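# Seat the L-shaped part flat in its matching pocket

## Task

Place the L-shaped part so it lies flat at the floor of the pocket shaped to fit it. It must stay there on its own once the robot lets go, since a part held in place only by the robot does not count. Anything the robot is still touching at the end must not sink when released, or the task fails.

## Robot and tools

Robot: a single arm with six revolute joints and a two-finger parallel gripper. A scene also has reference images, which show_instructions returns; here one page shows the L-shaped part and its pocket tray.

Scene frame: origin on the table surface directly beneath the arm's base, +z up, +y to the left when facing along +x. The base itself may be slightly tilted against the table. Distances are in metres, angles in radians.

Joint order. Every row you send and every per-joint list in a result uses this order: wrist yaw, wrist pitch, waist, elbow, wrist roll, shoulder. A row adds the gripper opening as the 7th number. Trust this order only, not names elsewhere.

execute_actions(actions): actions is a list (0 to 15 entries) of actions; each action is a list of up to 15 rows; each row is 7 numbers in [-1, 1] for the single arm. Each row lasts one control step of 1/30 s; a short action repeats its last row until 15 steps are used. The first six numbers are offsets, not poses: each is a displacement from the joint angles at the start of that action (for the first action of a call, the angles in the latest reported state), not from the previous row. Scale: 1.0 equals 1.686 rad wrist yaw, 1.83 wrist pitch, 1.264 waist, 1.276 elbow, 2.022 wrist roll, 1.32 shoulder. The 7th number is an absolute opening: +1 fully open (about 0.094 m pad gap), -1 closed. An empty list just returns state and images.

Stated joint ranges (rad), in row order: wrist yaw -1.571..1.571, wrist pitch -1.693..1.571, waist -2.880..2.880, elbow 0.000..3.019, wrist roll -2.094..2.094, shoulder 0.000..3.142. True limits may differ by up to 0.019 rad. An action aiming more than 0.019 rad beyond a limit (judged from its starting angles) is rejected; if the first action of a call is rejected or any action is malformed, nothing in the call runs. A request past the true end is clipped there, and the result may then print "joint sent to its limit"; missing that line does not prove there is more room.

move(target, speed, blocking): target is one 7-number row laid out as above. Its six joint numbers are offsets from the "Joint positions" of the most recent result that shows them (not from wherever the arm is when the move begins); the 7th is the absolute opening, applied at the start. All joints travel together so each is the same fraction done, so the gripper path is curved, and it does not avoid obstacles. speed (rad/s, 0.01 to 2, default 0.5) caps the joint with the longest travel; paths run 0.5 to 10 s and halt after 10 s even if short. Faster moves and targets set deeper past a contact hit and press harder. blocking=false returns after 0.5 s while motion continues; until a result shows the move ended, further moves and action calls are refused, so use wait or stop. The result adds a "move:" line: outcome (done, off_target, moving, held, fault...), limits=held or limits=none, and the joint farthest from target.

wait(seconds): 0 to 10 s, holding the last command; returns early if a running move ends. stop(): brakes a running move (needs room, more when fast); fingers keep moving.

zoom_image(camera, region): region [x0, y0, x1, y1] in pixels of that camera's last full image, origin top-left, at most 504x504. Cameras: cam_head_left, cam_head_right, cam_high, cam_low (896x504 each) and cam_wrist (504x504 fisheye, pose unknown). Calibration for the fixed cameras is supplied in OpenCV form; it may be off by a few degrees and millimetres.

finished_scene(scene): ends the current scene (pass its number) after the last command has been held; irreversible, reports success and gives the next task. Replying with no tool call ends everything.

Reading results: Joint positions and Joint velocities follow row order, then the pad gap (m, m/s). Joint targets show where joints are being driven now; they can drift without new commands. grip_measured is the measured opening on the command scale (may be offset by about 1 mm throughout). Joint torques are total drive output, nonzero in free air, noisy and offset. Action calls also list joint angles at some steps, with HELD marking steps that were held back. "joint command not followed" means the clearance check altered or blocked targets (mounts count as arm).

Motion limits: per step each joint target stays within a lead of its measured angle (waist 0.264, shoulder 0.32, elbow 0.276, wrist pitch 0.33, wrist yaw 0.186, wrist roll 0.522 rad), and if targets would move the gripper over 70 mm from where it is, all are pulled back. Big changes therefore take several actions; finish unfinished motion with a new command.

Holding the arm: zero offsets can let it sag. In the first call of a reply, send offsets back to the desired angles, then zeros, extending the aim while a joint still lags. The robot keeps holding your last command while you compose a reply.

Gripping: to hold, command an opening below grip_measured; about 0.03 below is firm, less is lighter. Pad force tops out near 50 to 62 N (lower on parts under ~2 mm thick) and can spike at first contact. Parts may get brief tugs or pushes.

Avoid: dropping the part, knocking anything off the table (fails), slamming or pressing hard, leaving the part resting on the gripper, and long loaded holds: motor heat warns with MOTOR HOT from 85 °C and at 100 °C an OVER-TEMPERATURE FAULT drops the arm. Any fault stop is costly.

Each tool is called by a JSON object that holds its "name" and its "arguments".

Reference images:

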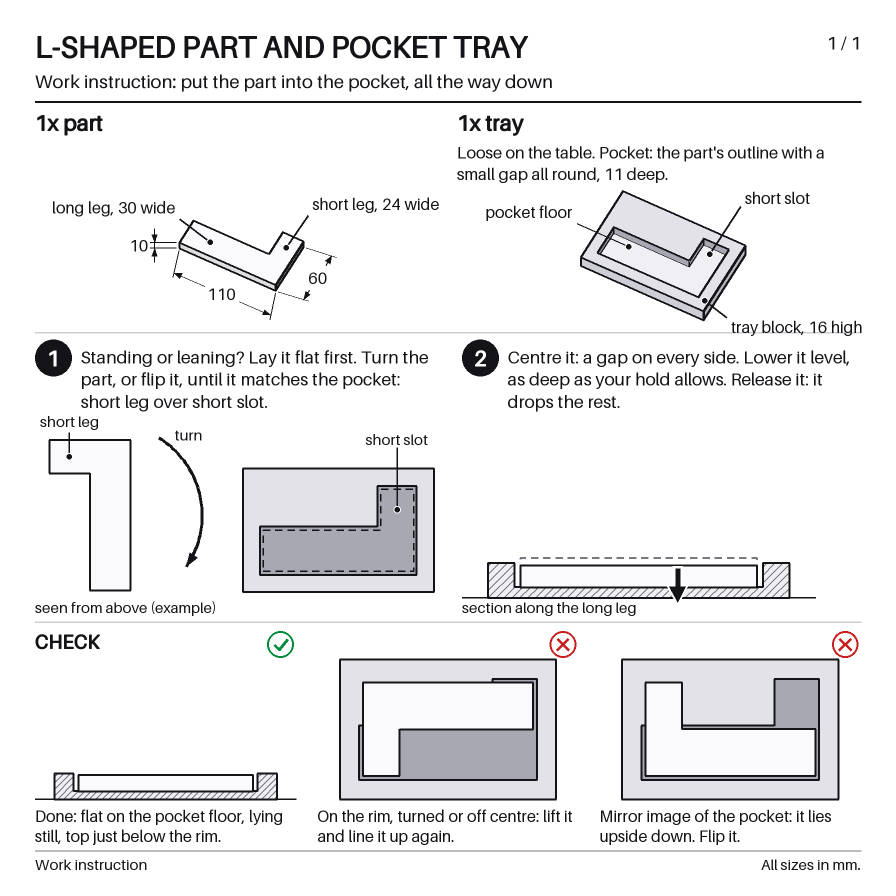

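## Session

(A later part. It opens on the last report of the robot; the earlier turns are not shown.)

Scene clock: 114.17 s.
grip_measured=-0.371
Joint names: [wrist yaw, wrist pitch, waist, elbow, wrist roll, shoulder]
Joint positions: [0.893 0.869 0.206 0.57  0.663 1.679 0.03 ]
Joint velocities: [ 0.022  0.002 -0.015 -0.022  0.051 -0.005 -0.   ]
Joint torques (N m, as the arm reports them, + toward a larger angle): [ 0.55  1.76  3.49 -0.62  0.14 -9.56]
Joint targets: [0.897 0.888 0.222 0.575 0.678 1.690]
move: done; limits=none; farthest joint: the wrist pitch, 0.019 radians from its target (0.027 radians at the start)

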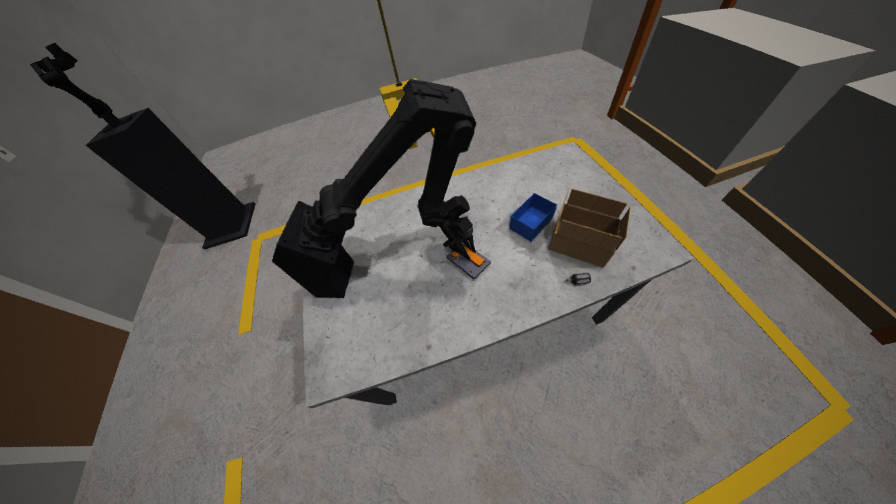

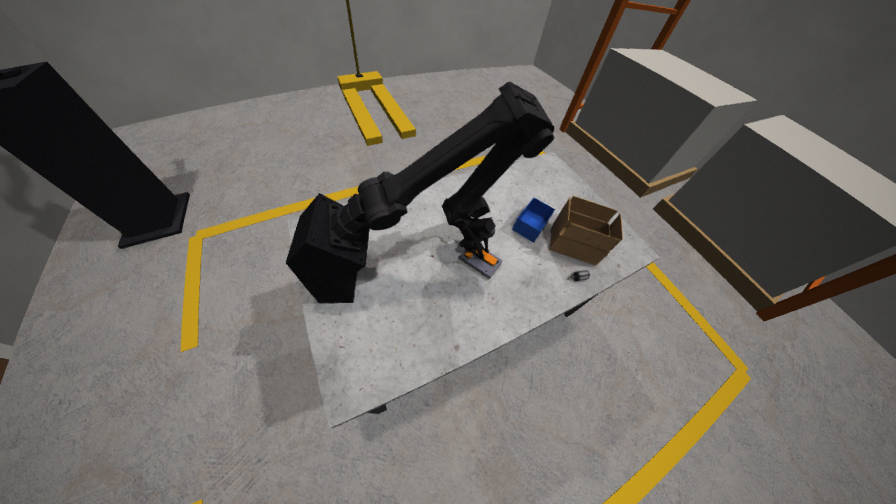

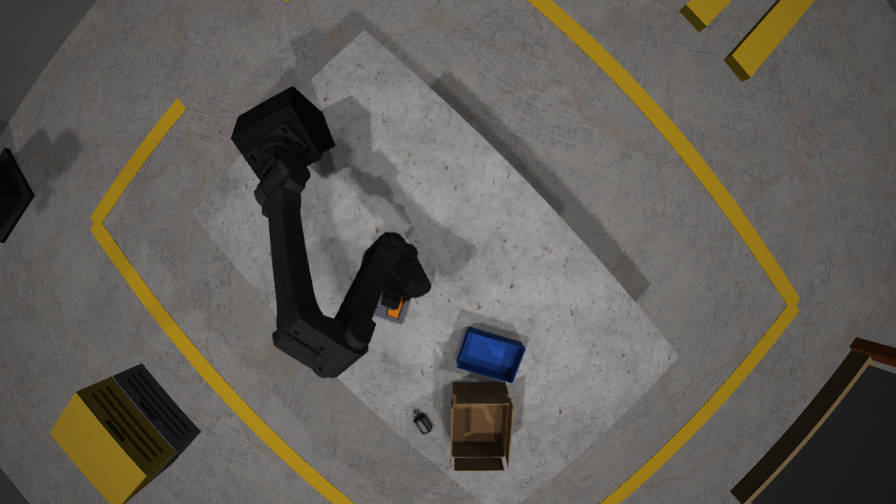

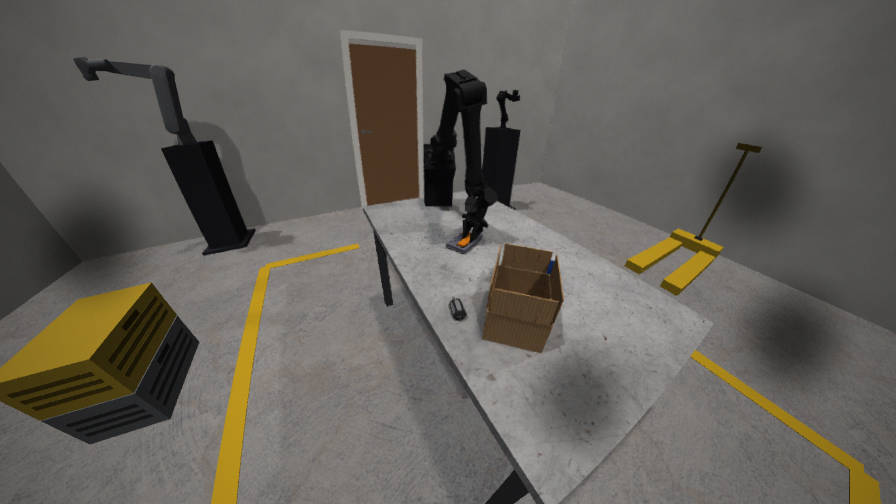

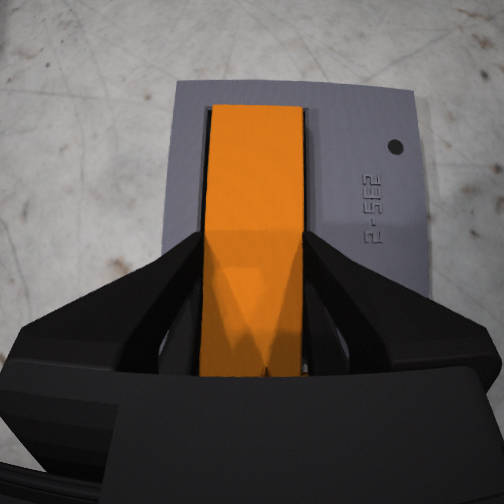

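{"name": "move", "arguments": {"target": [0.0024, 0.0128, 0.0122, 0.0058, 0.0074, 0.0136, -0.4], "speed": 0.04}}

{"name": "zoom_image", "arguments": {"camera": "cam_wrist", "region": [160, 60, 440, 260]}}

{"name": "zoom_image", "arguments": {"camera": "cam_head_left", "region": [442, 235, 496, 281]}}

Scene clock: 115.93 s.
grip_measured=-0.371
Joint names: [wrist yaw, wrist pitch, waist, elbow, wrist roll, shoulder]
Joint positions: [0.894 0.875 0.206 0.573 0.663 1.683 0.03 ]
Joint velocities: [-0.081 -0.007 -0.005 -0.007 -0.066  0.005 -0.001]
Joint torques (N m, as the arm reports them, + toward a larger angle): [ 0.54  1.74  3.61 -0.7   0.14 -9.38]
Joint targets: [0.897 0.893 0.222 0.577 0.677 1.696]
move: done; limits=none; farthest joint: the wrist pitch, 0.017 radians from its target (0.023 radians at the start)

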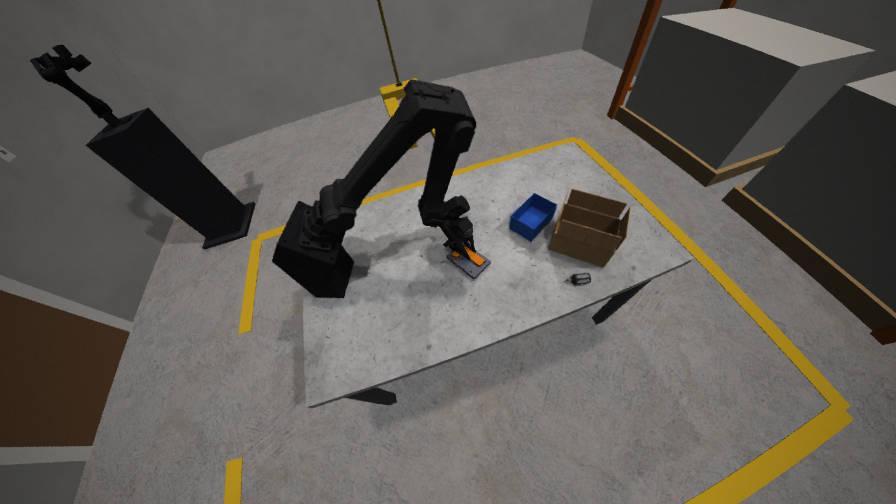

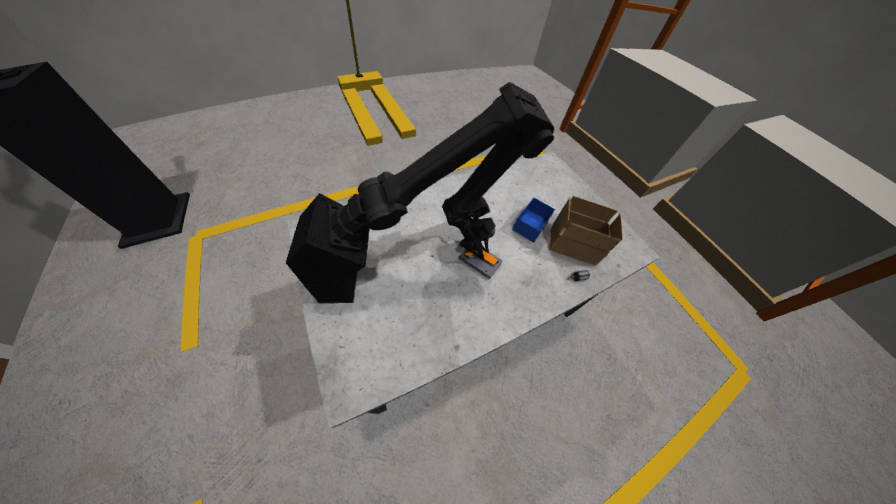

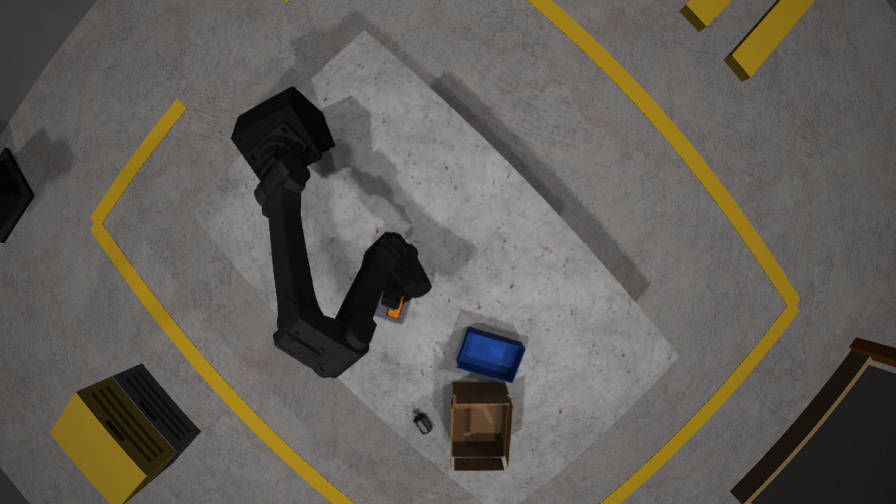

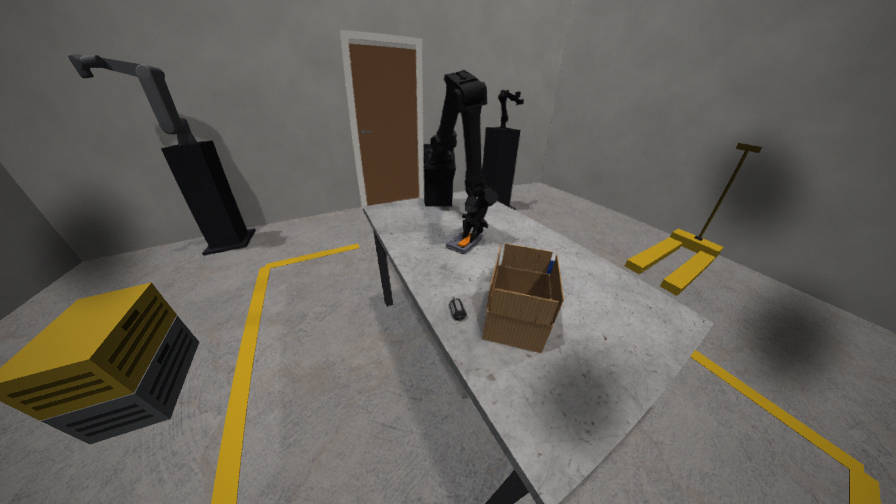

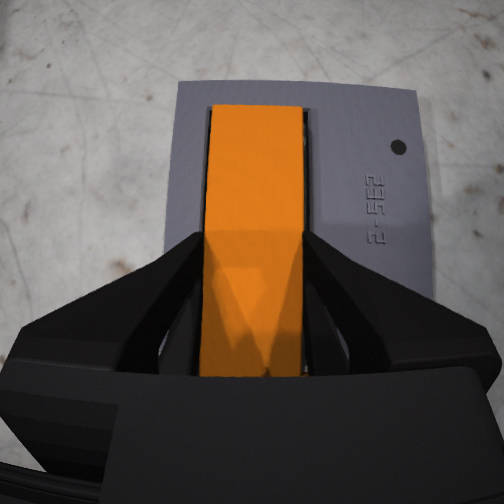

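Region (160, 60, 440, 260) of cam_wrist's 504x504 image, scaled by 1.800, with more detail than that image has; it fills the top 360 rows of this view, and the rest is white.

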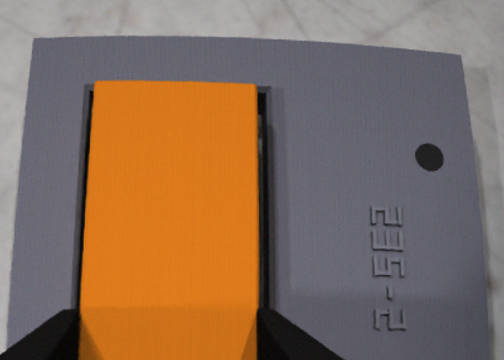

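Region (442, 235, 496, 281) of cam_head_left's 896x504 image, scaled by 9.333, with more detail than that image has; it fills the top 429 rows of this view, and the rest is white.

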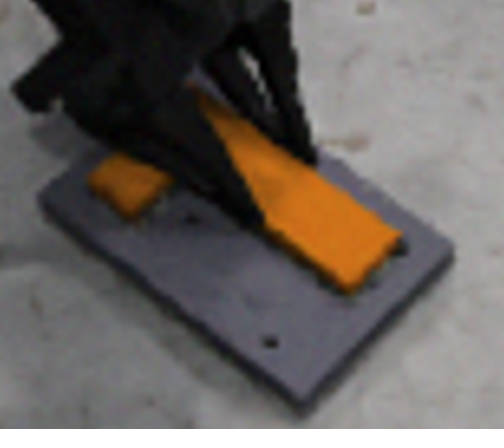

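{"name": "move", "arguments": {"target": [0.002, 0.0090, 0.0122, -0.002, 0.0069, 0.004, -0.1], "speed": 0.04}}

{"name": "zoom_image", "arguments": {"camera": "cam_head_left", "region": [442, 235, 496, 281]}}

Scene clock: 117.10 s.
grip_measured=-0.102
Joint names: [wrist yaw, wrist pitch, waist, elbow, wrist roll, shoulder]
Joint positions: [0.893 0.877 0.208 0.578 0.663 1.683 0.042]
Joint velocities: [-0.007  0.022 -0.015 -0.007  0.022 -0.005 -0.   ]
Joint torques (N m, as the arm reports them, + toward a larger angle): [  0.61   1.62   3.54  -1.73   0.13 -10.03]
Joint targets: [0.897 0.892 0.222 0.570 0.677 1.688]
move: done; limits=none; farthest joint: the waist, 0.014 radians from its target (0.015 radians at the start)

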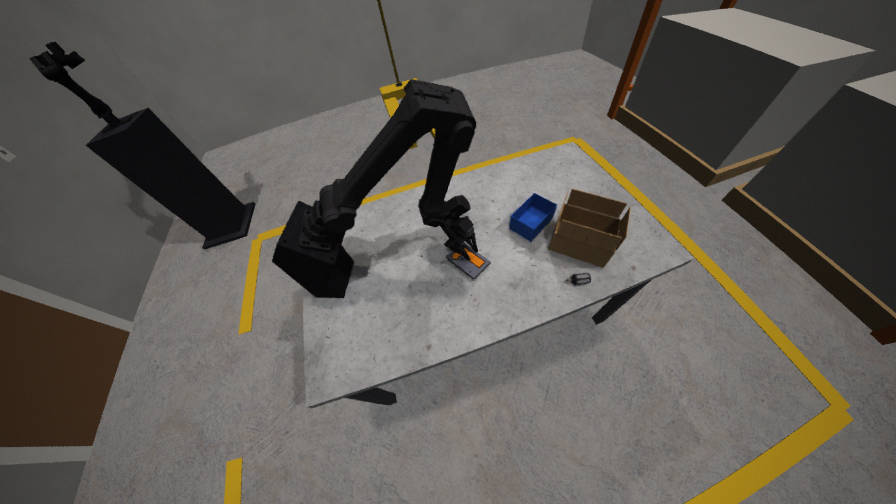

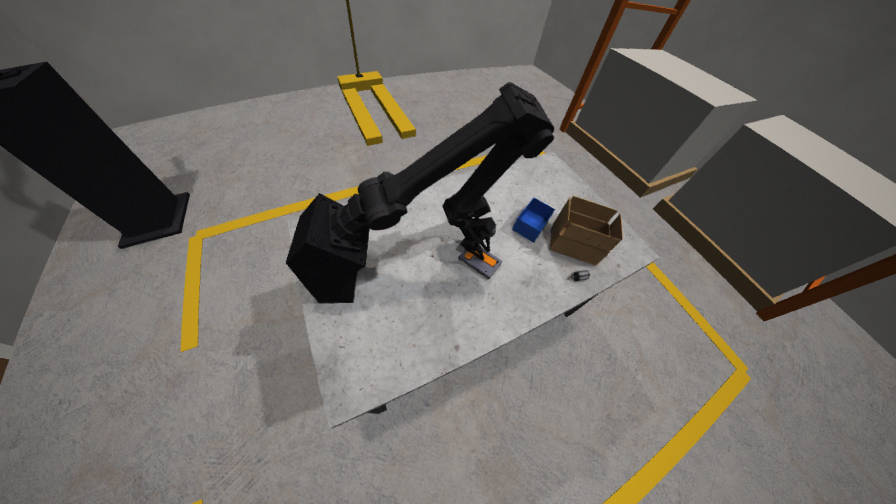

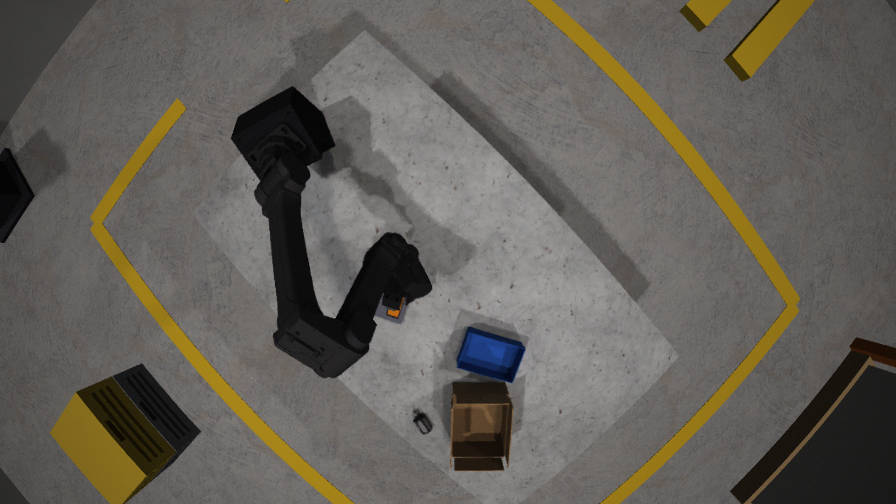

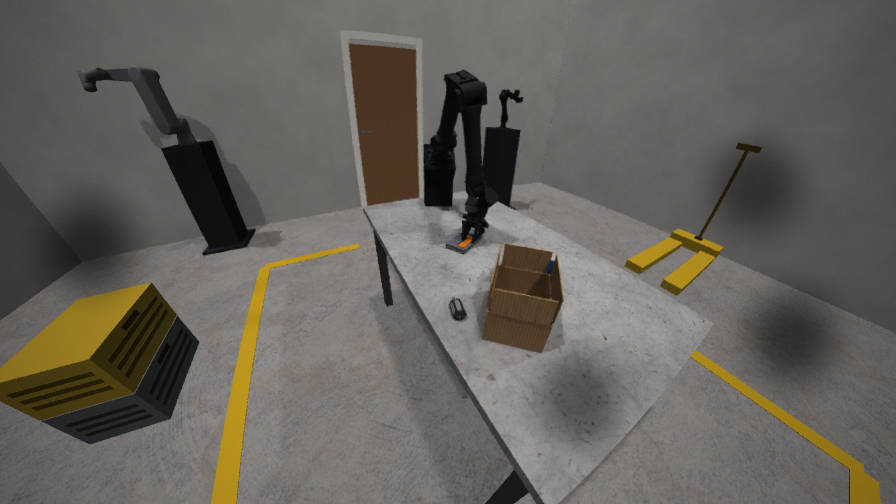

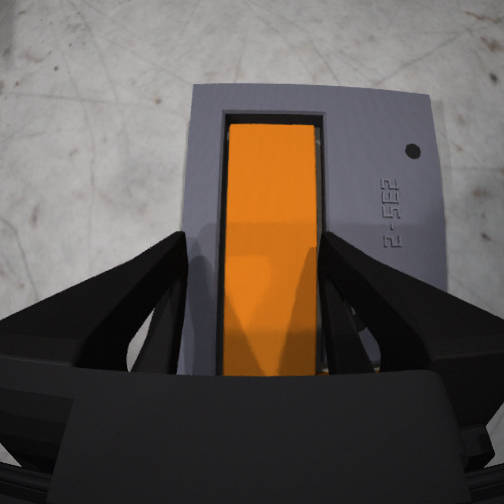

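Region (442, 235, 496, 281) of cam_head_left's 896x504 image, scaled by 9.333, with more detail than that image has; it fills the top 429 rows of this view, and the rest is white.

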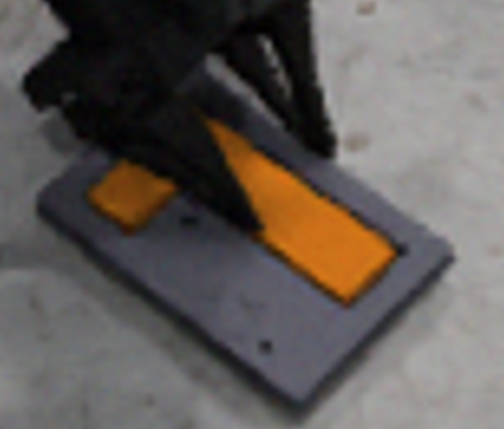

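{"name": "move", "arguments": {"target": [0.019, -0.0546, 0.036, -0.055, 0.012, -0.12, -0.1], "speed": 0.3}}

{"name": "zoom_image", "arguments": {"camera": "cam_head_left", "region": [442, 235, 496, 281]}}

{"name": "zoom_image", "arguments": {"camera": "cam_low", "region": [442, 222, 486, 258]}}

Scene clock: 118.60 s.
grip_measured=-0.102
Joint names: [wrist yaw, wrist pitch, waist, elbow, wrist roll, shoulder]
Joint positions: [0.921 0.788 0.238 0.514 0.671 1.54  0.042]
Joint velocities: [ 0.037  0.022 -0.005 -0.002  0.007 -0.015 -0.001]
Joint torques (N m, as the arm reports them, + toward a larger angle): [  0.57   0.65   3.36  -0.8    0.14 -11.  ]
Joint targets: [0.925 0.778 0.253 0.508 0.687 1.524]
move: done; limits=none; farthest joint: the wrist roll, 0.016 radians from its target (0.025 radians at the start)

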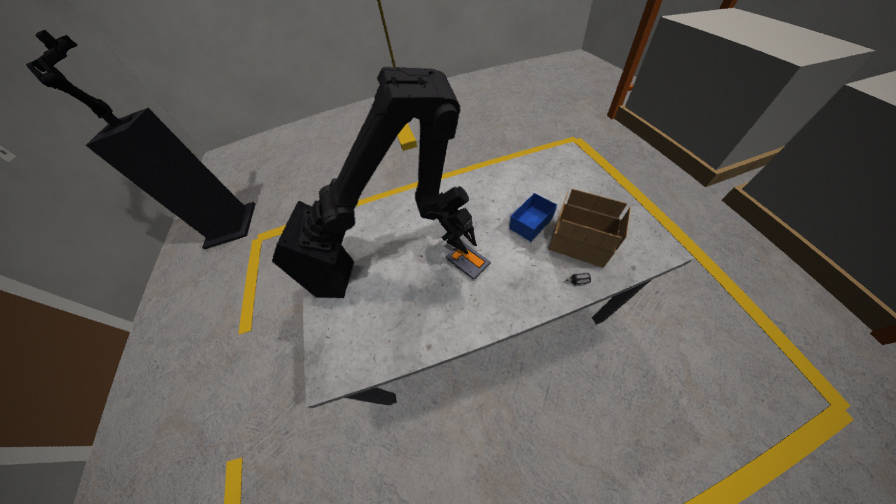

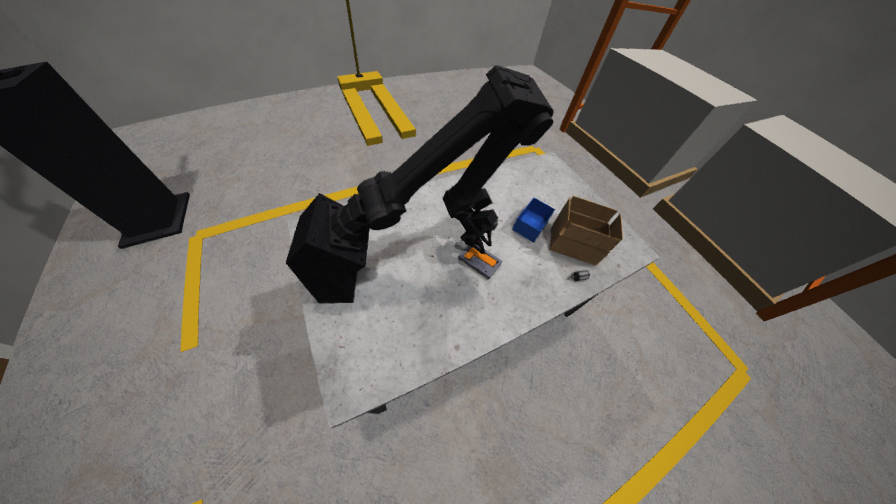

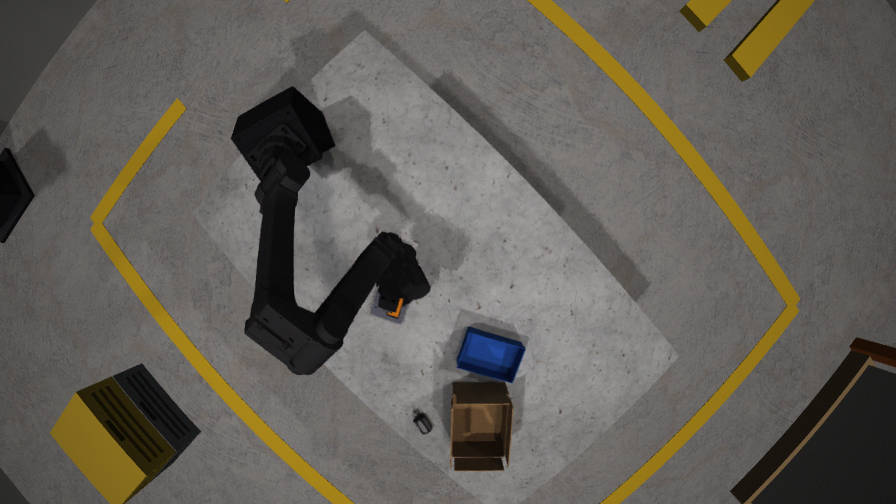

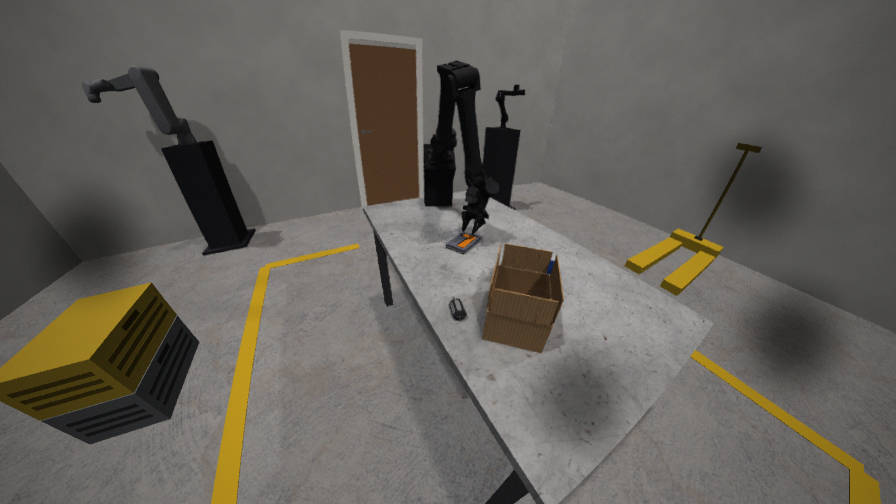

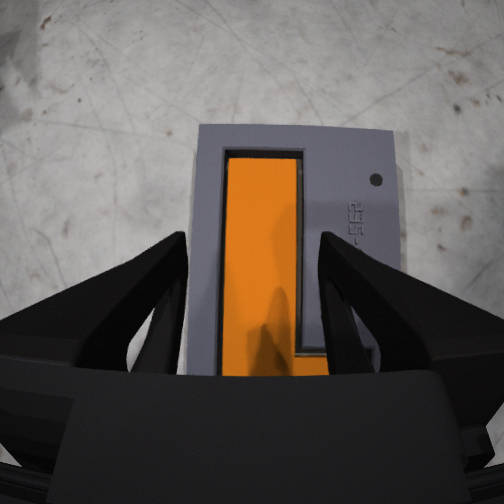

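Region (442, 235, 496, 281) of cam_head_left's 896x504 image, scaled by 9.333, with more detail than that image has; it fills the top 429 rows of this view, and the rest is white.

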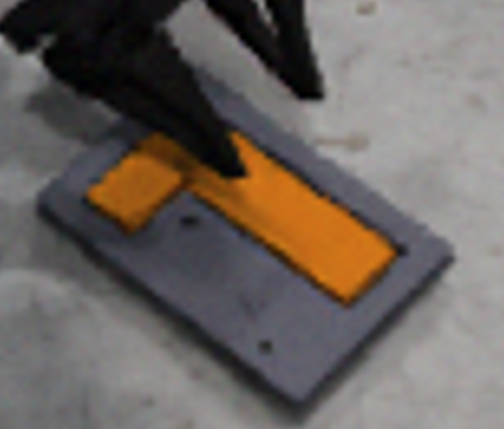

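Region (442, 222, 486, 258) of cam_low's 896x504 image, scaled by 11.455, with more detail than that image has; it fills the top 412 rows of this view, and the rest is white.

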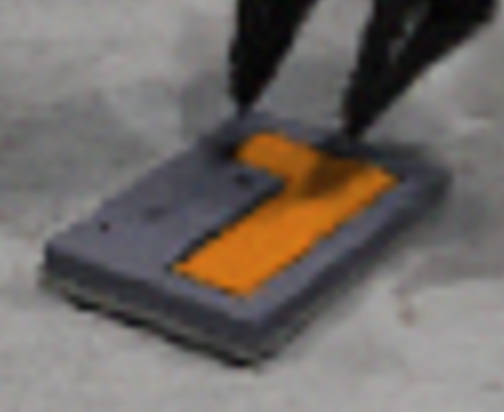

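{"name": "zoom_image", "arguments": {"camera": "cam_head_right", "region": [452, 238, 506, 284]}}

{"name": "zoom_image", "arguments": {"camera": "cam_wrist", "region": [180, 120, 400, 390]}}

Region (452, 238, 506, 284) of cam_head_right's 896x504 image, scaled by 9.333, with more detail than that image has; it fills the top 429 rows of this view, and the rest is white.

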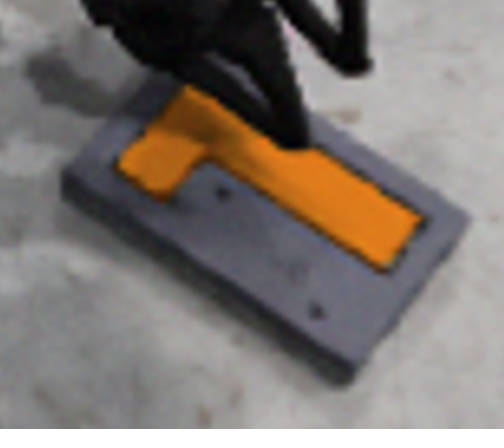

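Region (180, 120, 400, 390) of cam_wrist's 504x504 image, scaled by 1.867, with more detail than that image has; it fills the left 411 columns of this view, and the rest is white.

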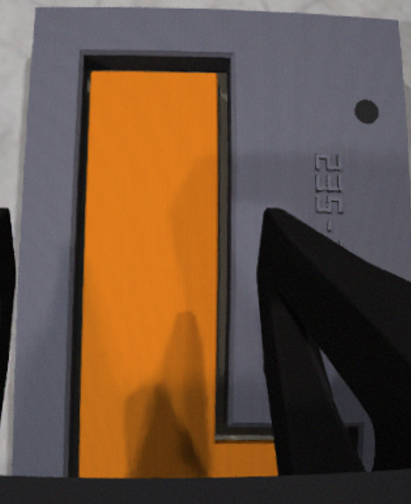

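{"name": "move", "arguments": {"target": [0.0546, 0.034, 0.0846, -0.026, 0.0257, 0.04, -0.1], "speed": 0.3}}

{"name": "zoom_image", "arguments": {"camera": "cam_wrist", "region": [170, 150, 410, 390]}}

{"name": "zoom_image", "arguments": {"camera": "cam_head_right", "region": [452, 238, 506, 284]}}

Scene clock: 120.73 s.
grip_measured=-0.102
Joint names: [wrist yaw, wrist pitch, waist, elbow, wrist roll, shoulder]
Joint positions: [1.009 0.832 0.334 0.486 0.707 1.587 0.042]
Joint velocities: [-0.037 -0.017 -0.005  0.002 -0.037  0.015 -0.001]
Joint torques (N m, as the arm reports them, + toward a larger angle): [ 0.59  1.7   3.57 -1.15  0.15 -8.94]
Joint targets: [1.013 0.850 0.345 0.481 0.723 1.593]
move: done; limits=none; farthest joint: the wrist pitch, 0.019 radians from its target (0.062 radians at the start)

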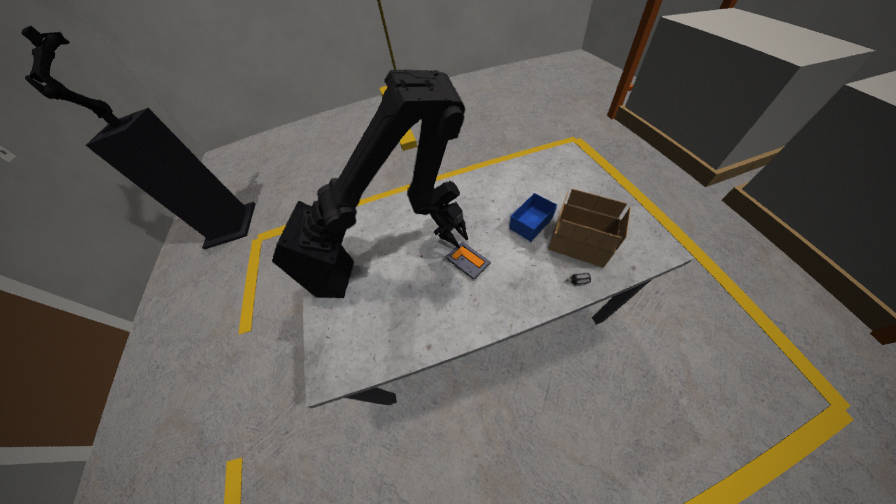

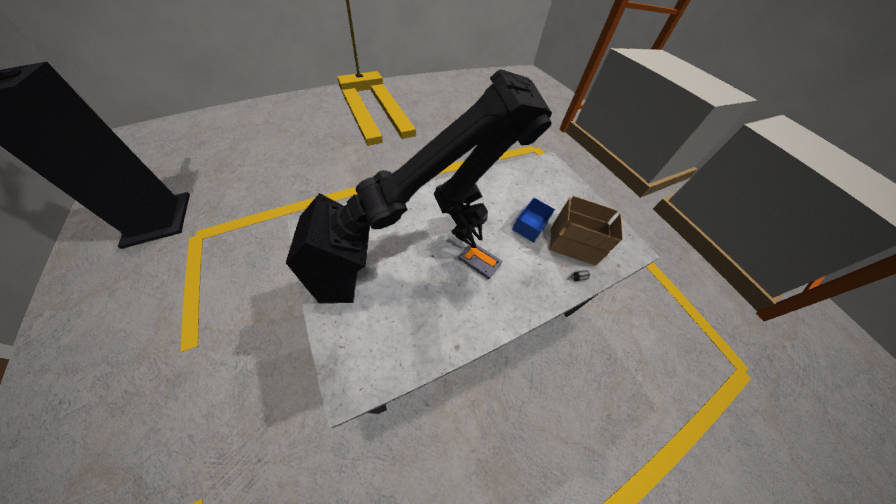

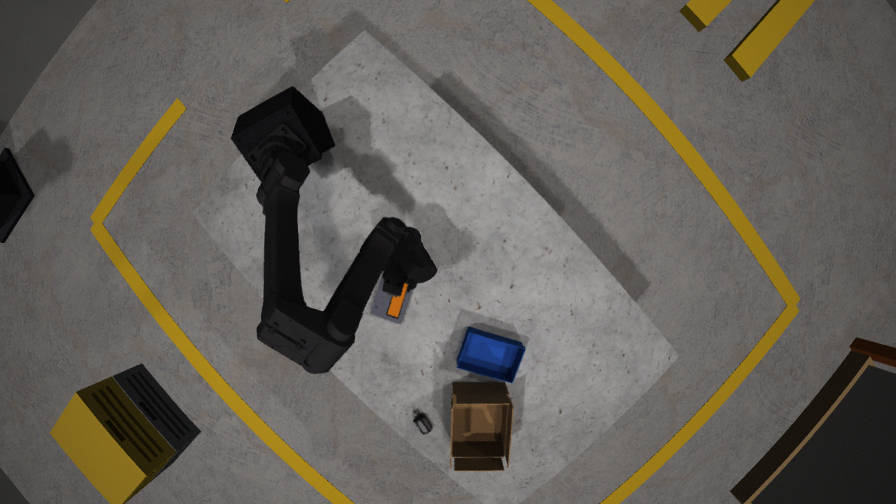

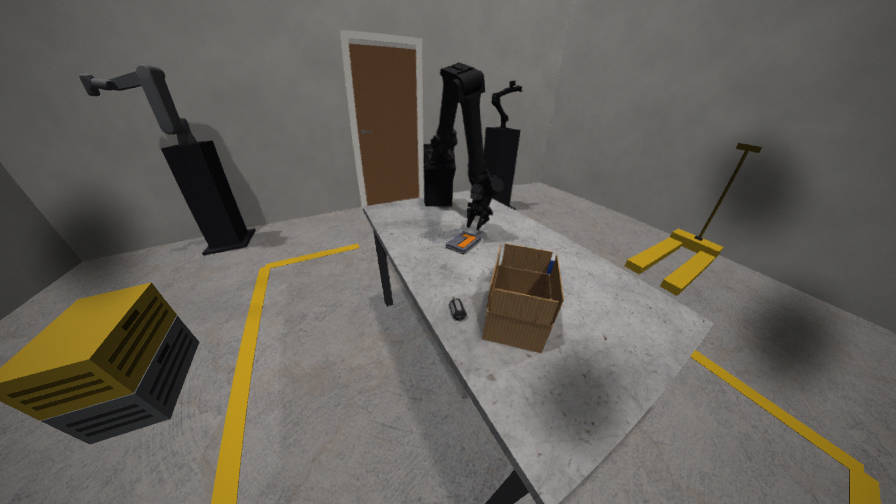

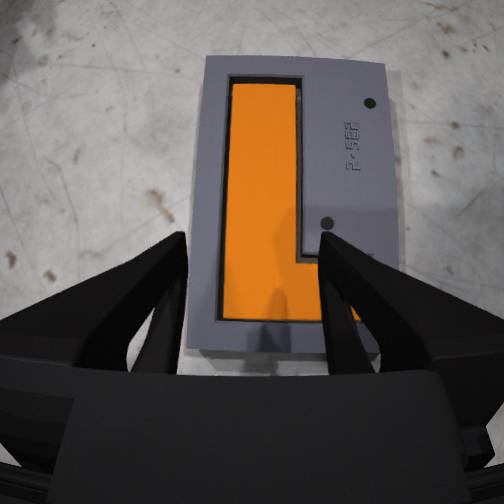

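Region (170, 150, 410, 390) of cam_wrist's 504x504 image, scaled by 2.100, with more detail than that image has.

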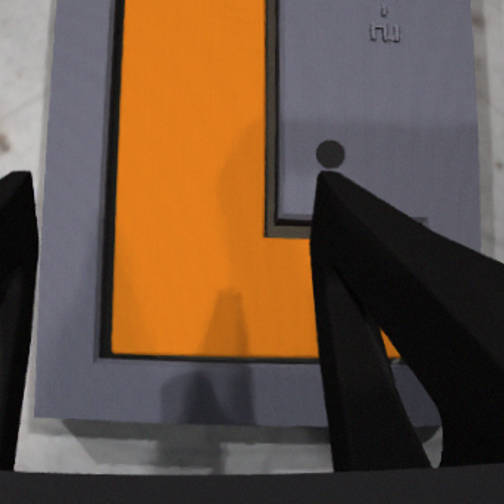

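Region (452, 238, 506, 284) of cam_head_right's 896x504 image, scaled by 9.333, with more detail than that image has; it fills the top 429 rows of this view, and the rest is white.

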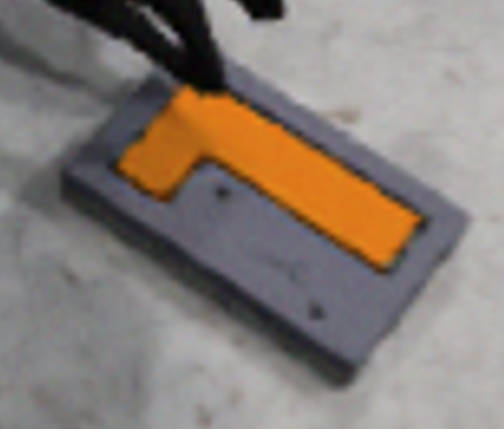

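{"name": "finished_scene", "arguments": {"scene": 1}}

The scene is finished: the task was done.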